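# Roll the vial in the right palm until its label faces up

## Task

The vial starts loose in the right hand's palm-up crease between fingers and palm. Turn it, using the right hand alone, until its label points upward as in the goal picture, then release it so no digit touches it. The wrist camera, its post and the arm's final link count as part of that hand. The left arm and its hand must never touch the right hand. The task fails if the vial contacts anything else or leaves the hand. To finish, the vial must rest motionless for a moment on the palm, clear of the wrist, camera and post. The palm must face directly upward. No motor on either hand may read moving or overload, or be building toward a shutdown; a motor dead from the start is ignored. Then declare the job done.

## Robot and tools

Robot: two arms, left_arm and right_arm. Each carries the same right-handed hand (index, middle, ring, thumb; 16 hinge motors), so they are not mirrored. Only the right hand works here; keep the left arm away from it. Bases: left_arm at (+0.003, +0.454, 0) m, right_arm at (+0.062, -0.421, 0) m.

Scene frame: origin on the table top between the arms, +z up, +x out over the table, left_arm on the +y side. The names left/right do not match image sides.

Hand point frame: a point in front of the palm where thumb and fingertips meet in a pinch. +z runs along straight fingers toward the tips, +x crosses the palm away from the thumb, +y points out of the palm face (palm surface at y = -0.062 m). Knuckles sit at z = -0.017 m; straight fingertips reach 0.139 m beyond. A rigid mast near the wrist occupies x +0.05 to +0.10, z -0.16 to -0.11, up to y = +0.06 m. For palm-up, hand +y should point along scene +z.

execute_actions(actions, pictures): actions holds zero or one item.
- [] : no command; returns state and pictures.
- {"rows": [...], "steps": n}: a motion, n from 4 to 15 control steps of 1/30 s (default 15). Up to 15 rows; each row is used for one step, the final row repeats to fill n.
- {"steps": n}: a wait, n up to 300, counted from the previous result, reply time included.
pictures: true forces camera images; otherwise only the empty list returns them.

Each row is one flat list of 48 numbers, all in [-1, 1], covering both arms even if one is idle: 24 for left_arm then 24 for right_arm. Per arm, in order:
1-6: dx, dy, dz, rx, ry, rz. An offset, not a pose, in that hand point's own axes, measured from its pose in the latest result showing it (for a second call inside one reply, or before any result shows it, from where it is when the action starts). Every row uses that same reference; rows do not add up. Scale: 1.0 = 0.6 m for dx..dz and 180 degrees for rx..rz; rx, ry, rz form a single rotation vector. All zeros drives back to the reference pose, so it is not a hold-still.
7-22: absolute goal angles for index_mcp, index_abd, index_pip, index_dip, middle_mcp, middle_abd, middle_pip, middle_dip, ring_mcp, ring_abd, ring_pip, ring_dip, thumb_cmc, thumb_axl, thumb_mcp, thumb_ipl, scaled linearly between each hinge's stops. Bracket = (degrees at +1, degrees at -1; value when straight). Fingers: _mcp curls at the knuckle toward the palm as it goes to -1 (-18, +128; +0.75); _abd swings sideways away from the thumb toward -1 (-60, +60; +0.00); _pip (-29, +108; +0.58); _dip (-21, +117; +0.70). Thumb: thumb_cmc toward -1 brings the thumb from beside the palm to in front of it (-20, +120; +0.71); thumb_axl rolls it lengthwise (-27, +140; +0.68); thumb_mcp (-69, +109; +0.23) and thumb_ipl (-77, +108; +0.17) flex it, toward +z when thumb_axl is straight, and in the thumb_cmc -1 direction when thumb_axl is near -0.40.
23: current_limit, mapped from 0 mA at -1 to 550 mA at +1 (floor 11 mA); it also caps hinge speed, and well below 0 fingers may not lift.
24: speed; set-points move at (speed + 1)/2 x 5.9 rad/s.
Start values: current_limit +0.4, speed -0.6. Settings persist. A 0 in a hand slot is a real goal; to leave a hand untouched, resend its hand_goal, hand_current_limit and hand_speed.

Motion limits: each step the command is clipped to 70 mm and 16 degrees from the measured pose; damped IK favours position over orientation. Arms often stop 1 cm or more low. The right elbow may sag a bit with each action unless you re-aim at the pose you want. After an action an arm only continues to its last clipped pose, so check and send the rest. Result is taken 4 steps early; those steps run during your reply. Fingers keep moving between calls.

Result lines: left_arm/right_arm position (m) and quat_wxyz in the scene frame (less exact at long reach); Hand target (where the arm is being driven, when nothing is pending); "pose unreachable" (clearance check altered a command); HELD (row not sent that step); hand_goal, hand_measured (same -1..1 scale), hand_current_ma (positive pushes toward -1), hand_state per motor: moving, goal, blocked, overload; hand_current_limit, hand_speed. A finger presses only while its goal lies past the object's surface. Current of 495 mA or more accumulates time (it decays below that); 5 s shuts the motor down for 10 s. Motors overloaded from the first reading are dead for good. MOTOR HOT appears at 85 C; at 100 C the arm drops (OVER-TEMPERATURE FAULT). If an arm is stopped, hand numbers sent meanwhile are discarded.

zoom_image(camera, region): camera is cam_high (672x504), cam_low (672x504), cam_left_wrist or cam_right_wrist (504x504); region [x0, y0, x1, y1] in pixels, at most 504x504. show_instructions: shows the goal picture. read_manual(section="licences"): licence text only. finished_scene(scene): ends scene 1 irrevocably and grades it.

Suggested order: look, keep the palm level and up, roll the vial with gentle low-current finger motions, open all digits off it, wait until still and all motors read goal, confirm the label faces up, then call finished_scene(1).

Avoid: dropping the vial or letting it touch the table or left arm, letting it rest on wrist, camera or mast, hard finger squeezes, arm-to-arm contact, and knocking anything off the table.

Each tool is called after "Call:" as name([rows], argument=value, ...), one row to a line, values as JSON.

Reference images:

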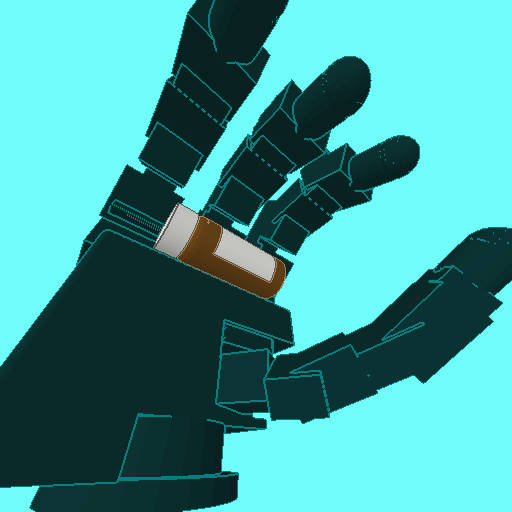

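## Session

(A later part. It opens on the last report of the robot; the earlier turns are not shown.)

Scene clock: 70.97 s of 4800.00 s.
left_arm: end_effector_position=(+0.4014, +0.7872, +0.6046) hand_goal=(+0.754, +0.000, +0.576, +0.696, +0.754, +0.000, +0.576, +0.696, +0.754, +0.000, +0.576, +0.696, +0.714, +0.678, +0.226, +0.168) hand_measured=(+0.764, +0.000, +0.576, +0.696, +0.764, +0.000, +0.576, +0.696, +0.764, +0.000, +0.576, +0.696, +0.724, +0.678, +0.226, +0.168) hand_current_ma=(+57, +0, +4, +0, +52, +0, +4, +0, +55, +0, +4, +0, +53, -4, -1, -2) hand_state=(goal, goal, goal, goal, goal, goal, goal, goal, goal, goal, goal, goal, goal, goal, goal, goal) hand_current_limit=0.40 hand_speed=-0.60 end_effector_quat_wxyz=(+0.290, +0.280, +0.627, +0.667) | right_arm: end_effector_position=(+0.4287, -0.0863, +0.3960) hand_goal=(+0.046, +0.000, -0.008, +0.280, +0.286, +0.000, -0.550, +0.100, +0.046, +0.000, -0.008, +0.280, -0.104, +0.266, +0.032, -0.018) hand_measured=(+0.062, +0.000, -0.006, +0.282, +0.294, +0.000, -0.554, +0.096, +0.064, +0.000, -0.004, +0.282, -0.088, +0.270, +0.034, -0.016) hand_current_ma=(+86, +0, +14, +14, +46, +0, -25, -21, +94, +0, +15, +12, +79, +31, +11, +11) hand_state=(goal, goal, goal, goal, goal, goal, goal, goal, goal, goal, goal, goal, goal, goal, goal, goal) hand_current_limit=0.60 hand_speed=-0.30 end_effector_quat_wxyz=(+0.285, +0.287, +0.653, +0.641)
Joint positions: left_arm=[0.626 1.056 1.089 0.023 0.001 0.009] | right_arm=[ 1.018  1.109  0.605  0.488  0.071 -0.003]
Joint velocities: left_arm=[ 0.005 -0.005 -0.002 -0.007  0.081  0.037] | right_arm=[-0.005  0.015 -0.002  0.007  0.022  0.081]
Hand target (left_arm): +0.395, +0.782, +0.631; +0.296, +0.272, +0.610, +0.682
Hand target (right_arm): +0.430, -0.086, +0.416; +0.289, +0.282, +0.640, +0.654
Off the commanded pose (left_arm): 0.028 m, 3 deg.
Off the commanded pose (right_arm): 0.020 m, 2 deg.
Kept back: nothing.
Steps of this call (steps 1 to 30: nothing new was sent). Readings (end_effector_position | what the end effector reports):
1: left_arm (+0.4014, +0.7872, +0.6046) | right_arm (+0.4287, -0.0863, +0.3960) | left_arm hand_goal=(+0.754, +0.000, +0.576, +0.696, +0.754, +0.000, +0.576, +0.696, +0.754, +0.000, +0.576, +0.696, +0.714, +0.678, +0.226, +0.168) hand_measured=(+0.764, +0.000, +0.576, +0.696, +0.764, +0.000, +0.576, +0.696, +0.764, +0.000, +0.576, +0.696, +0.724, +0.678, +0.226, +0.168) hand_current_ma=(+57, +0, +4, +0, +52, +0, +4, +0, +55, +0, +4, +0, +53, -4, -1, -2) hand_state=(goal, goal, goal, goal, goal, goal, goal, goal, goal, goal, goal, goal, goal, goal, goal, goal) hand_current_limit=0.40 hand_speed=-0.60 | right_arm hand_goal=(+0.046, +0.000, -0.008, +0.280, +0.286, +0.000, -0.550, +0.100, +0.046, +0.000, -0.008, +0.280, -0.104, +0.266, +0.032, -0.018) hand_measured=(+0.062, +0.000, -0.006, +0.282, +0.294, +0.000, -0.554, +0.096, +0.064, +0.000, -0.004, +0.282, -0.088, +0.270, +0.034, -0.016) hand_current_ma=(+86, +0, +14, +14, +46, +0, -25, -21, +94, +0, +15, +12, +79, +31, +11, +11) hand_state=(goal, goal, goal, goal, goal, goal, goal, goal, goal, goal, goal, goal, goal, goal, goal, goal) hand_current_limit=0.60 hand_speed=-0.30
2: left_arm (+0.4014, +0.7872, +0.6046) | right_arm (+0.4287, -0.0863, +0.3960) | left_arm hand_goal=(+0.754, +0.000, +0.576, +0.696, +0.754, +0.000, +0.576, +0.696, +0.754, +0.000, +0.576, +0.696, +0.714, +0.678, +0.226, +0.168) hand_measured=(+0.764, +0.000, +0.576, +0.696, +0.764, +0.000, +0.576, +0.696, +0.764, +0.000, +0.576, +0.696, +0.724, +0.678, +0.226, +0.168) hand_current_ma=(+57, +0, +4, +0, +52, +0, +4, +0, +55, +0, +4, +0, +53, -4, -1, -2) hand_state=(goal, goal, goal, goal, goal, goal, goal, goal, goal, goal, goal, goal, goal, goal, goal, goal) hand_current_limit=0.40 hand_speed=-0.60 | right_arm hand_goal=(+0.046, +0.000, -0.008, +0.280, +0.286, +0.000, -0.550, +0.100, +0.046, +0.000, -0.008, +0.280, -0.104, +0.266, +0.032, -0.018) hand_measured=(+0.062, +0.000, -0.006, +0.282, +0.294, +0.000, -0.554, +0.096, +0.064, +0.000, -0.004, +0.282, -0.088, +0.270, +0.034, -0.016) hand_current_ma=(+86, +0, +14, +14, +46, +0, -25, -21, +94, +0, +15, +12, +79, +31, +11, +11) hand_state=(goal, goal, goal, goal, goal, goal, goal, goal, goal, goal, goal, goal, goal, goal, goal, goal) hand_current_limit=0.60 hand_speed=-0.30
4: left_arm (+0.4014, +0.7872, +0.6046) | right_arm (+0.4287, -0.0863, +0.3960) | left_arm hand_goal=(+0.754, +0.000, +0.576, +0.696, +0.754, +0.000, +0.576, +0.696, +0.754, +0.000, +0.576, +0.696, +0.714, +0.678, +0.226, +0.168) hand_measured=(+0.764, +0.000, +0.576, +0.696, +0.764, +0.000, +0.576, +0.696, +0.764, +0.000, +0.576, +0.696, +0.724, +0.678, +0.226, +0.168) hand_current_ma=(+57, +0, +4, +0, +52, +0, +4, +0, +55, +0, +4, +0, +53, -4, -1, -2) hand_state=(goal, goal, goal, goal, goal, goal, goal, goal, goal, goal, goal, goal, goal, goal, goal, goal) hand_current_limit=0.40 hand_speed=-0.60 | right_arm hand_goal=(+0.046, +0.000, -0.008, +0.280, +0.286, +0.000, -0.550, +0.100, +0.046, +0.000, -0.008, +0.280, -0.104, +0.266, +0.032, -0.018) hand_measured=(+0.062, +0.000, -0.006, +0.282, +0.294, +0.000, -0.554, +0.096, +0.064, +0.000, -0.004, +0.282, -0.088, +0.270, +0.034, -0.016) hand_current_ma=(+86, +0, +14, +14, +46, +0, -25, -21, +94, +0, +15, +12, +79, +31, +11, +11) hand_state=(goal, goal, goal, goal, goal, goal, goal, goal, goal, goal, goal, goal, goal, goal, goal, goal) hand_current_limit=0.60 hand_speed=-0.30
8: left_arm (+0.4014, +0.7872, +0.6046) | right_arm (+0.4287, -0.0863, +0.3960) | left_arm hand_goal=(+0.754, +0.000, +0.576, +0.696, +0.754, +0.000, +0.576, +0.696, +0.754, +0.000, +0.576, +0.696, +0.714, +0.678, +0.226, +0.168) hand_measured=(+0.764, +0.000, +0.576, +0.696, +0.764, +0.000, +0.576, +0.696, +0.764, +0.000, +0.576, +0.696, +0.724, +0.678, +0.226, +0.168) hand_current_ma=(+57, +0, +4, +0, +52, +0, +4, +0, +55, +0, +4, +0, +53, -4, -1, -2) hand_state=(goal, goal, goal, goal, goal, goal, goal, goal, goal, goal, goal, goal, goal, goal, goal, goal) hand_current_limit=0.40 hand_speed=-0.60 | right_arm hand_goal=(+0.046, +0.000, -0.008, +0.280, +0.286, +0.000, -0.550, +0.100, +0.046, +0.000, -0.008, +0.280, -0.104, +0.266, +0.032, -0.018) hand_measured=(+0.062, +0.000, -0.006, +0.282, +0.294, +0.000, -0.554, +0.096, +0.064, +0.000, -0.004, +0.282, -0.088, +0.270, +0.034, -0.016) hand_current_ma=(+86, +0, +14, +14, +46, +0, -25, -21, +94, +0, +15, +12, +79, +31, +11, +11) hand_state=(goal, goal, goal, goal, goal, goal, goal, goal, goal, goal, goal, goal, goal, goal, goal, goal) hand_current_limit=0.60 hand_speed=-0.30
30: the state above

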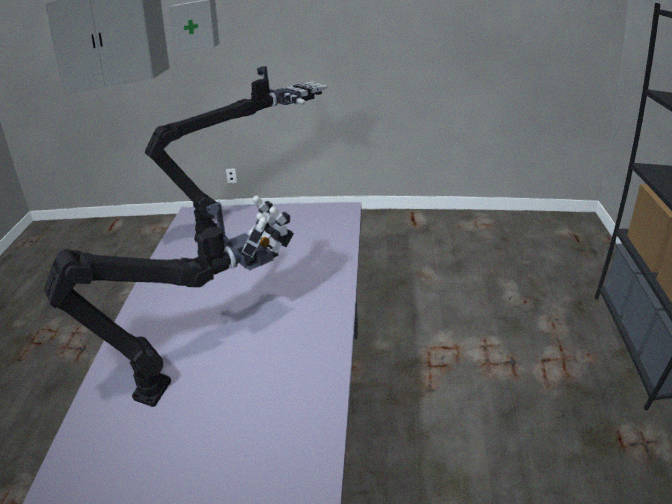

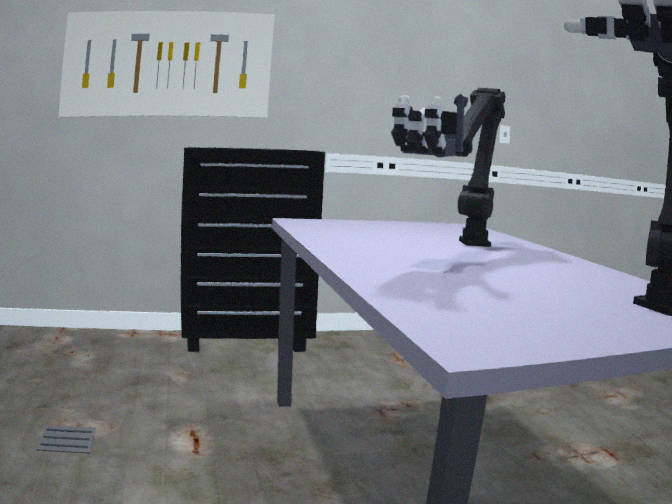

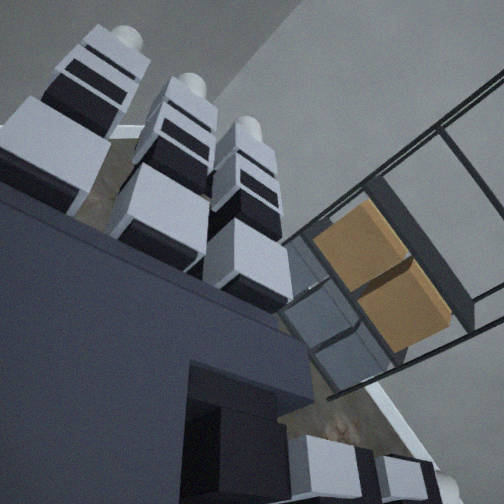

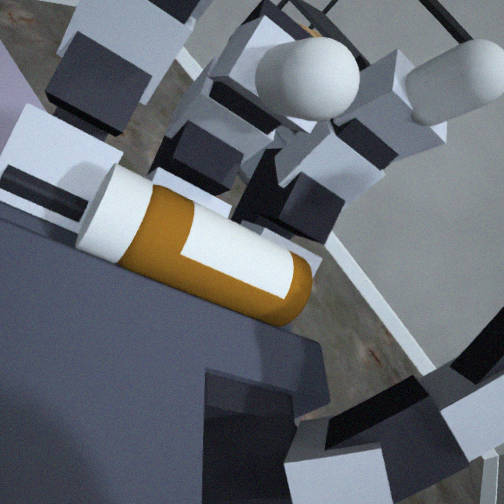

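Call:
execute_actions([
  {"rows": [[0,0.0463,-0.0099,-0.0163,0,0,0.754,0,0.576,0.696,0.754,0,0.576,0.696,0.754,0,0.576,0.696,0.714,0.678,0.226,0.168,0.4,-0.6,0,0.0333,0.0025,-0.0123,0,0.001,0.22,0,-0.008,0.28,0.285,0,-0.55,0.1,0.22,0,-0.008,0.28,-0.104,0.266,0.032,-0.018,0.5,-0.6]], "steps": 10},
])

Call:
execute_actions([
  {"steps": 40},
], pictures=true)

Scene clock: 71.83 s of 4800.00 s.
left_arm: end_effector_position=(+0.4014, +0.7872, +0.6046) hand_goal=(+0.754, +0.000, +0.576, +0.696, +0.754, +0.000, +0.576, +0.696, +0.754, +0.000, +0.576, +0.696, +0.714, +0.678, +0.226, +0.168) hand_measured=(+0.764, +0.000, +0.576, +0.696, +0.764, +0.000, +0.576, +0.696, +0.764, +0.000, +0.576, +0.696, +0.724, +0.678, +0.226, +0.168) hand_current_ma=(+57, +0, +4, +0, +52, +0, +4, +0, +55, +0, +4, +0, +53, -4, -1, -2) hand_state=(goal, goal, goal, goal, goal, goal, goal, goal, goal, goal, goal, goal, goal, goal, goal, goal) hand_current_limit=0.40 hand_speed=-0.60 end_effector_quat_wxyz=(+0.290, +0.280, +0.627, +0.667) | right_arm: end_effector_position=(+0.4287, -0.0863, +0.3960) hand_goal=(+0.220, +0.000, -0.008, +0.280, +0.286, +0.000, -0.550, +0.100, +0.220, +0.000, -0.008, +0.280, -0.104, +0.266, +0.032, -0.018) hand_measured=(+0.162, +0.000, -0.006, +0.282, +0.294, +0.000, -0.554, +0.096, +0.160, +0.000, -0.006, +0.282, -0.088, +0.270, +0.034, -0.016) hand_current_ma=(-12, +0, +13, +13, +46, +0, -25, -21, -14, +0, +14, +12, +79, +31, +11, +11) hand_state=(moving, goal, goal, goal, goal, goal, goal, goal, moving, goal, goal, goal, goal, goal, goal, goal) hand_current_limit=0.50 hand_speed=-0.60 end_effector_quat_wxyz=(+0.285, +0.287, +0.653, +0.641)
Joint positions: left_arm=[0.626 1.056 1.089 0.023 0.001 0.009] | right_arm=[ 1.018  1.109  0.605  0.488  0.071 -0.003]
Joint velocities: left_arm=[-0.015 -0.024 -0.022 -0.007 -0.022 -0.022] | right_arm=[-0.015 -0.005 -0.012 -0.012  0.007 -0.066]
Steps of this call (steps 1 to 20: nothing new was sent; steps 21 to 26: the first 6 steps of this action). Readings (end_effector_position | what the end effector reports):
21: left_arm (+0.4014, +0.7872, +0.6046) | right_arm (+0.4287, -0.0863, +0.3960) | left_arm hand_goal=(+0.754, +0.000, +0.576, +0.696, +0.754, +0.000, +0.576, +0.696, +0.754, +0.000, +0.576, +0.696, +0.714, +0.678, +0.226, +0.168) hand_measured=(+0.764, +0.000, +0.576, +0.696, +0.764, +0.000, +0.576, +0.696, +0.764, +0.000, +0.576, +0.696, +0.724, +0.678, +0.226, +0.168) hand_current_ma=(+57, +0, +4, +0, +52, +0, +4, +0, +55, +0, +4, +0, +53, -4, -1, -2) hand_state=(goal, goal, goal, goal, goal, goal, goal, goal, goal, goal, goal, goal, goal, goal, goal, goal) hand_current_limit=0.40 hand_speed=-0.60 | right_arm hand_goal=(+0.220, +0.000, -0.008, +0.280, +0.286, +0.000, -0.550, +0.100, +0.220, +0.000, -0.008, +0.280, -0.104, +0.266, +0.032, -0.018) hand_measured=(+0.062, +0.000, -0.006, +0.282, +0.294, +0.000, -0.554, +0.096, +0.064, +0.000, -0.004, +0.282, -0.088, +0.270, +0.034, -0.016) hand_current_ma=(+86, +0, +14, +14, +46, +0, -25, -21, +94, +0, +15, +12, +79, +31, +11, +11) hand_state=(moving, goal, goal, goal, goal, goal, goal, goal, moving, goal, goal, goal, goal, goal, goal, goal) hand_current_limit=0.50 hand_speed=-0.60
22: left_arm (+0.4014, +0.7872, +0.6046) | right_arm (+0.4287, -0.0863, +0.3960) | left_arm hand_goal=(+0.754, +0.000, +0.576, +0.696, +0.754, +0.000, +0.576, +0.696, +0.754, +0.000, +0.576, +0.696, +0.714, +0.678, +0.226, +0.168) hand_measured=(+0.764, +0.000, +0.576, +0.696, +0.764, +0.000, +0.576, +0.696, +0.764, +0.000, +0.576, +0.696, +0.724, +0.678, +0.226, +0.168) hand_current_ma=(+57, +0, +4, +0, +52, +0, +4, +0, +55, +0, +4, +0, +53, -4, -1, -2) hand_state=(goal, goal, goal, goal, goal, goal, goal, goal, goal, goal, goal, goal, goal, goal, goal, goal) hand_current_limit=0.40 hand_speed=-0.60 | right_arm hand_goal=(+0.220, +0.000, -0.008, +0.280, +0.286, +0.000, -0.550, +0.100, +0.220, +0.000, -0.008, +0.280, -0.104, +0.266, +0.032, -0.018) hand_measured=(+0.062, +0.000, -0.006, +0.282, +0.294, +0.000, -0.554, +0.096, +0.064, +0.000, -0.006, +0.282, -0.088, +0.270, +0.034, -0.016) hand_current_ma=(-41, +0, +12, +13, +46, +0, -25, -21, -38, +0, +13, +12, +79, +31, +11, +11) hand_state=(moving, goal, goal, goal, goal, goal, goal, goal, moving, goal, goal, goal, goal, goal, goal, goal) hand_current_limit=0.50 hand_speed=-0.60
24: left_arm (+0.4014, +0.7872, +0.6046) | right_arm (+0.4287, -0.0863, +0.3960) | left_arm hand_goal=(+0.754, +0.000, +0.576, +0.696, +0.754, +0.000, +0.576, +0.696, +0.754, +0.000, +0.576, +0.696, +0.714, +0.678, +0.226, +0.168) hand_measured=(+0.764, +0.000, +0.576, +0.696, +0.764, +0.000, +0.576, +0.696, +0.764, +0.000, +0.576, +0.696, +0.724, +0.678, +0.226, +0.168) hand_current_ma=(+57, +0, +4, +0, +52, +0, +4, +0, +55, +0, +4, +0, +53, -4, -1, -2) hand_state=(goal, goal, goal, goal, goal, goal, goal, goal, goal, goal, goal, goal, goal, goal, goal, goal) hand_current_limit=0.40 hand_speed=-0.60 | right_arm hand_goal=(+0.220, +0.000, -0.008, +0.280, +0.286, +0.000, -0.550, +0.100, +0.220, +0.000, -0.008, +0.280, -0.104, +0.266, +0.032, -0.018) hand_measured=(+0.102, +0.000, -0.006, +0.282, +0.294, +0.000, -0.554, +0.096, +0.102, +0.000, -0.006, +0.282, -0.088, +0.270, +0.034, -0.016) hand_current_ma=(-24, +0, +13, +13, +46, +0, -25, -21, -27, +0, +14, +12, +79, +31, +11, +11) hand_state=(moving, goal, goal, goal, goal, goal, goal, goal, moving, goal, goal, goal, goal, goal, goal, goal) hand_current_limit=0.50 hand_speed=-0.60
26: the state above

Scene clock: 73.17 s of 4800.00 s.
left_arm: end_effector_position=(+0.4014, +0.7872, +0.6046) hand_goal=(+0.754, +0.000, +0.576, +0.696, +0.754, +0.000, +0.576, +0.696, +0.754, +0.000, +0.576, +0.696, +0.714, +0.678, +0.226, +0.168) hand_measured=(+0.764, +0.000, +0.576, +0.696, +0.764, +0.000, +0.576, +0.696, +0.764, +0.000, +0.576, +0.696, +0.724, +0.678, +0.226, +0.168) hand_current_ma=(+57, +0, +4, +0, +52, +0, +4, +0, +55, +0, +4, +0, +53, -4, -1, -2) hand_state=(goal, goal, goal, goal, goal, goal, goal, goal, goal, goal, goal, goal, goal, goal, goal, goal) hand_current_limit=0.40 hand_speed=-0.60 end_effector_quat_wxyz=(+0.290, +0.280, +0.627, +0.667) | right_arm: end_effector_position=(+0.4287, -0.0863, +0.3960) hand_goal=(+0.220, +0.000, -0.008, +0.280, +0.286, +0.000, -0.550, +0.100, +0.220, +0.000, -0.008, +0.280, -0.104, +0.266, +0.032, -0.018) hand_measured=(+0.226, +0.000, -0.006, +0.282, +0.294, +0.000, -0.554, +0.096, +0.226, +0.000, -0.006, +0.282, -0.088, +0.270, +0.034, -0.016) hand_current_ma=(+34, +0, +13, +13, +46, +0, -25, -21, +37, +0, +14, +12, +79, +31, +11, +11) hand_state=(goal, goal, goal, goal, goal, goal, goal, goal, goal, goal, goal, goal, goal, goal, goal, goal) hand_current_limit=0.50 hand_speed=-0.60 end_effector_quat_wxyz=(+0.285, +0.287, +0.653, +0.641)
Joint positions: left_arm=[0.626 1.056 1.089 0.023 0.001 0.009] | right_arm=[ 1.018  1.109  0.605  0.488  0.071 -0.003]
Joint velocities: left_arm=[ 0.005 -0.005  0.002 -0.022  0.022 -0.125] | right_arm=[-0.005 -0.005 -0.027  0.002  0.037 -0.051]
Hand target (left_arm): +0.395, +0.782, +0.631; +0.296, +0.272, +0.610, +0.682
Hand target (right_arm): +0.430, -0.086, +0.416; +0.289, +0.282, +0.640, +0.654
Off the commanded pose (left_arm): 0.028 m, 3 deg.
Off the commanded pose (right_arm): 0.020 m, 2 deg.
Kept back: nothing.
Steps of this call (steps 1 to 4: the last 4 steps of your previous action; steps 5 to 40: nothing new was sent). Readings (end_effector_position | what the end effector reports):
1: left_arm (+0.4014, +0.7872, +0.6046) | right_arm (+0.4287, -0.0863, +0.3960) | left_arm hand_goal=(+0.754, +0.000, +0.576, +0.696, +0.754, +0.000, +0.576, +0.696, +0.754, +0.000, +0.576, +0.696, +0.714, +0.678, +0.226, +0.168) hand_measured=(+0.764, +0.000, +0.576, +0.696, +0.764, +0.000, +0.576, +0.696, +0.764, +0.000, +0.576, +0.696, +0.724, +0.678, +0.226, +0.168) hand_current_ma=(+57, +0, +4, +0, +52, +0, +4, +0, +55, +0, +4, +0, +53, -4, -1, -2) hand_state=(goal, goal, goal, goal, goal, goal, goal, goal, goal, goal, goal, goal, goal, goal, goal, goal) hand_current_limit=0.40 hand_speed=-0.60 | right_arm hand_goal=(+0.220, +0.000, -0.008, +0.280, +0.286, +0.000, -0.550, +0.100, +0.220, +0.000, -0.008, +0.280, -0.104, +0.266, +0.032, -0.018) hand_measured=(+0.192, +0.000, -0.006, +0.282, +0.294, +0.000, -0.554, +0.096, +0.192, +0.000, -0.006, +0.282, -0.088, +0.270, +0.034, -0.016) hand_current_ma=(+22, +0, +13, +13, +46, +0, -25, -21, +21, +0, +14, +12, +79, +31, +11, +11) hand_state=(moving, goal, goal, goal, goal, goal, goal, goal, moving, goal, goal, goal, goal, goal, goal, goal) hand_current_limit=0.50 hand_speed=-0.60
2: left_arm (+0.4014, +0.7872, +0.6046) | right_arm (+0.4287, -0.0863, +0.3960) | left_arm hand_goal=(+0.754, +0.000, +0.576, +0.696, +0.754, +0.000, +0.576, +0.696, +0.754, +0.000, +0.576, +0.696, +0.714, +0.678, +0.226, +0.168) hand_measured=(+0.764, +0.000, +0.576, +0.696, +0.764, +0.000, +0.576, +0.696, +0.764, +0.000, +0.576, +0.696, +0.724, +0.678, +0.226, +0.168) hand_current_ma=(+57, +0, +4, +0, +52, +0, +4, +0, +55, +0, +4, +0, +53, -4, -1, -2) hand_state=(goal, goal, goal, goal, goal, goal, goal, goal, goal, goal, goal, goal, goal, goal, goal, goal) hand_current_limit=0.40 hand_speed=-0.60 | right_arm hand_goal=(+0.220, +0.000, -0.008, +0.280, +0.286, +0.000, -0.550, +0.100, +0.220, +0.000, -0.008, +0.280, -0.104, +0.266, +0.032, -0.018) hand_measured=(+0.214, +0.000, -0.006, +0.282, +0.294, +0.000, -0.554, +0.096, +0.214, +0.000, -0.006, +0.282, -0.088, +0.270, +0.034, -0.016) hand_current_ma=(+69, +0, +13, +13, +46, +0, -25, -21, +72, +0, +14, +12, +79, +31, +11, +11) hand_state=(moving, goal, goal, goal, goal, goal, goal, goal, moving, goal, goal, goal, goal, goal, goal, goal) hand_current_limit=0.50 hand_speed=-0.60
4: left_arm (+0.4014, +0.7872, +0.6046) | right_arm (+0.4287, -0.0863, +0.3960) | left_arm hand_goal=(+0.754, +0.000, +0.576, +0.696, +0.754, +0.000, +0.576, +0.696, +0.754, +0.000, +0.576, +0.696, +0.714, +0.678, +0.226, +0.168) hand_measured=(+0.764, +0.000, +0.576, +0.696, +0.764, +0.000, +0.576, +0.696, +0.764, +0.000, +0.576, +0.696, +0.724, +0.678, +0.226, +0.168) hand_current_ma=(+57, +0, +4, +0, +52, +0, +4, +0, +55, +0, +4, +0, +53, -4, -1, -2) hand_state=(goal, goal, goal, goal, goal, goal, goal, goal, goal, goal, goal, goal, goal, goal, goal, goal) hand_current_limit=0.40 hand_speed=-0.60 | right_arm hand_goal=(+0.220, +0.000, -0.008, +0.280, +0.286, +0.000, -0.550, +0.100, +0.220, +0.000, -0.008, +0.280, -0.104, +0.266, +0.032, -0.018) hand_measured=(+0.226, +0.000, -0.006, +0.282, +0.294, +0.000, -0.554, +0.096, +0.226, +0.000, -0.006, +0.282, -0.088, +0.270, +0.034, -0.016) hand_current_ma=(+38, +0, +13, +13, +46, +0, -25, -21, +42, +0, +14, +12, +79, +31, +11, +11) hand_state=(moving, goal, goal, goal, goal, goal, goal, goal, moving, goal, goal, goal, goal, goal, goal, goal) hand_current_limit=0.50 hand_speed=-0.60
8: left_arm (+0.4014, +0.7872, +0.6046) | right_arm (+0.4287, -0.0863, +0.3960) | left_arm hand_goal=(+0.754, +0.000, +0.576, +0.696, +0.754, +0.000, +0.576, +0.696, +0.754, +0.000, +0.576, +0.696, +0.714, +0.678, +0.226, +0.168) hand_measured=(+0.764, +0.000, +0.576, +0.696, +0.764, +0.000, +0.576, +0.696, +0.764, +0.000, +0.576, +0.696, +0.724, +0.678, +0.226, +0.168) hand_current_ma=(+57, +0, +4, +0, +52, +0, +4, +0, +55, +0, +4, +0, +53, -4, -1, -2) hand_state=(goal, goal, goal, goal, goal, goal, goal, goal, goal, goal, goal, goal, goal, goal, goal, goal) hand_current_limit=0.40 hand_speed=-0.60 | right_arm hand_goal=(+0.220, +0.000, -0.008, +0.280, +0.286, +0.000, -0.550, +0.100, +0.220, +0.000, -0.008, +0.280, -0.104, +0.266, +0.032, -0.018) hand_measured=(+0.226, +0.000, -0.006, +0.282, +0.294, +0.000, -0.554, +0.096, +0.226, +0.000, -0.006, +0.282, -0.088, +0.270, +0.034, -0.016) hand_current_ma=(+34, +0, +13, +13, +46, +0, -25, -21, +37, +0, +14, +12, +79, +31, +11, +11) hand_state=(goal, goal, goal, goal, goal, goal, goal, goal, goal, goal, goal, goal, goal, goal, goal, goal) hand_current_limit=0.50 hand_speed=-0.60
40: the state above

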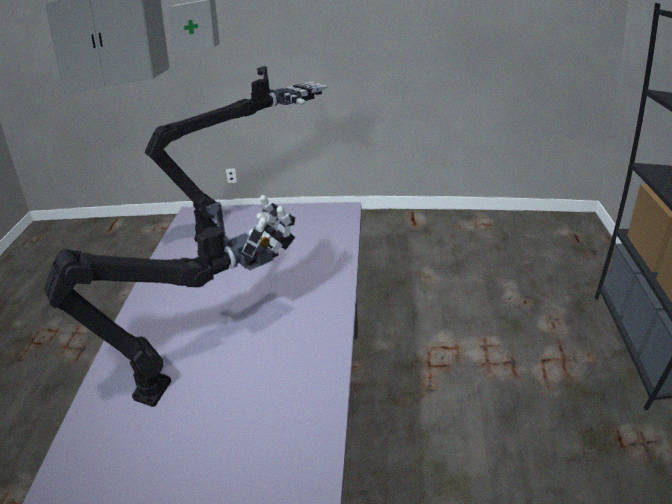

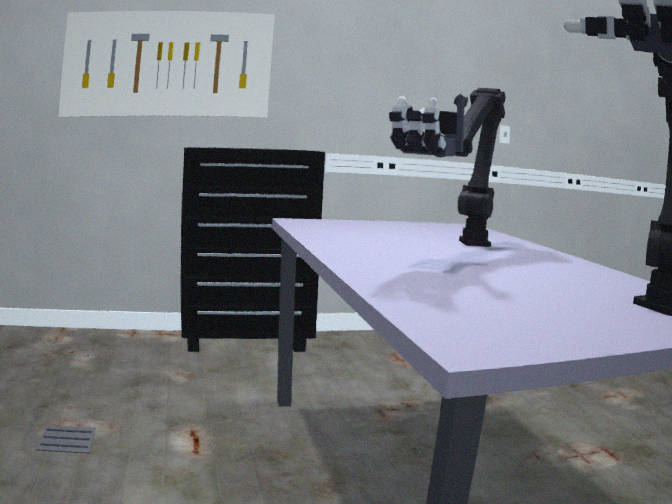

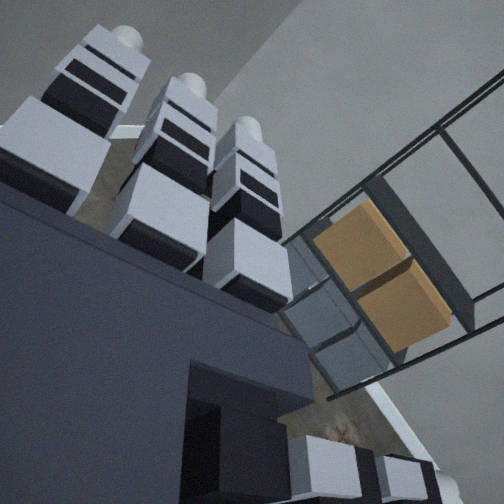

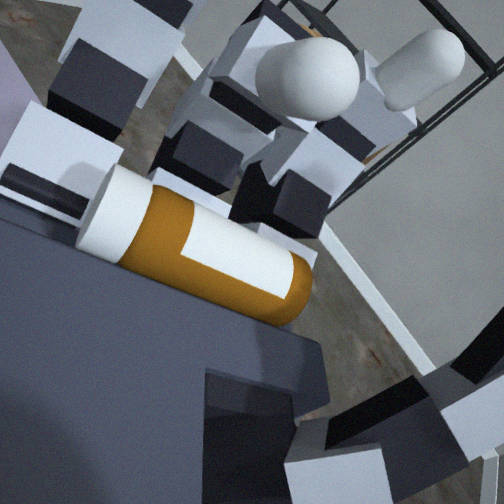

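The vial hasn't moved, the label matches the goal picture, and all motors read "goal". I'm ending scene 1.

Call:
finished_scene(scene=1)

The scene is finished: the task was done.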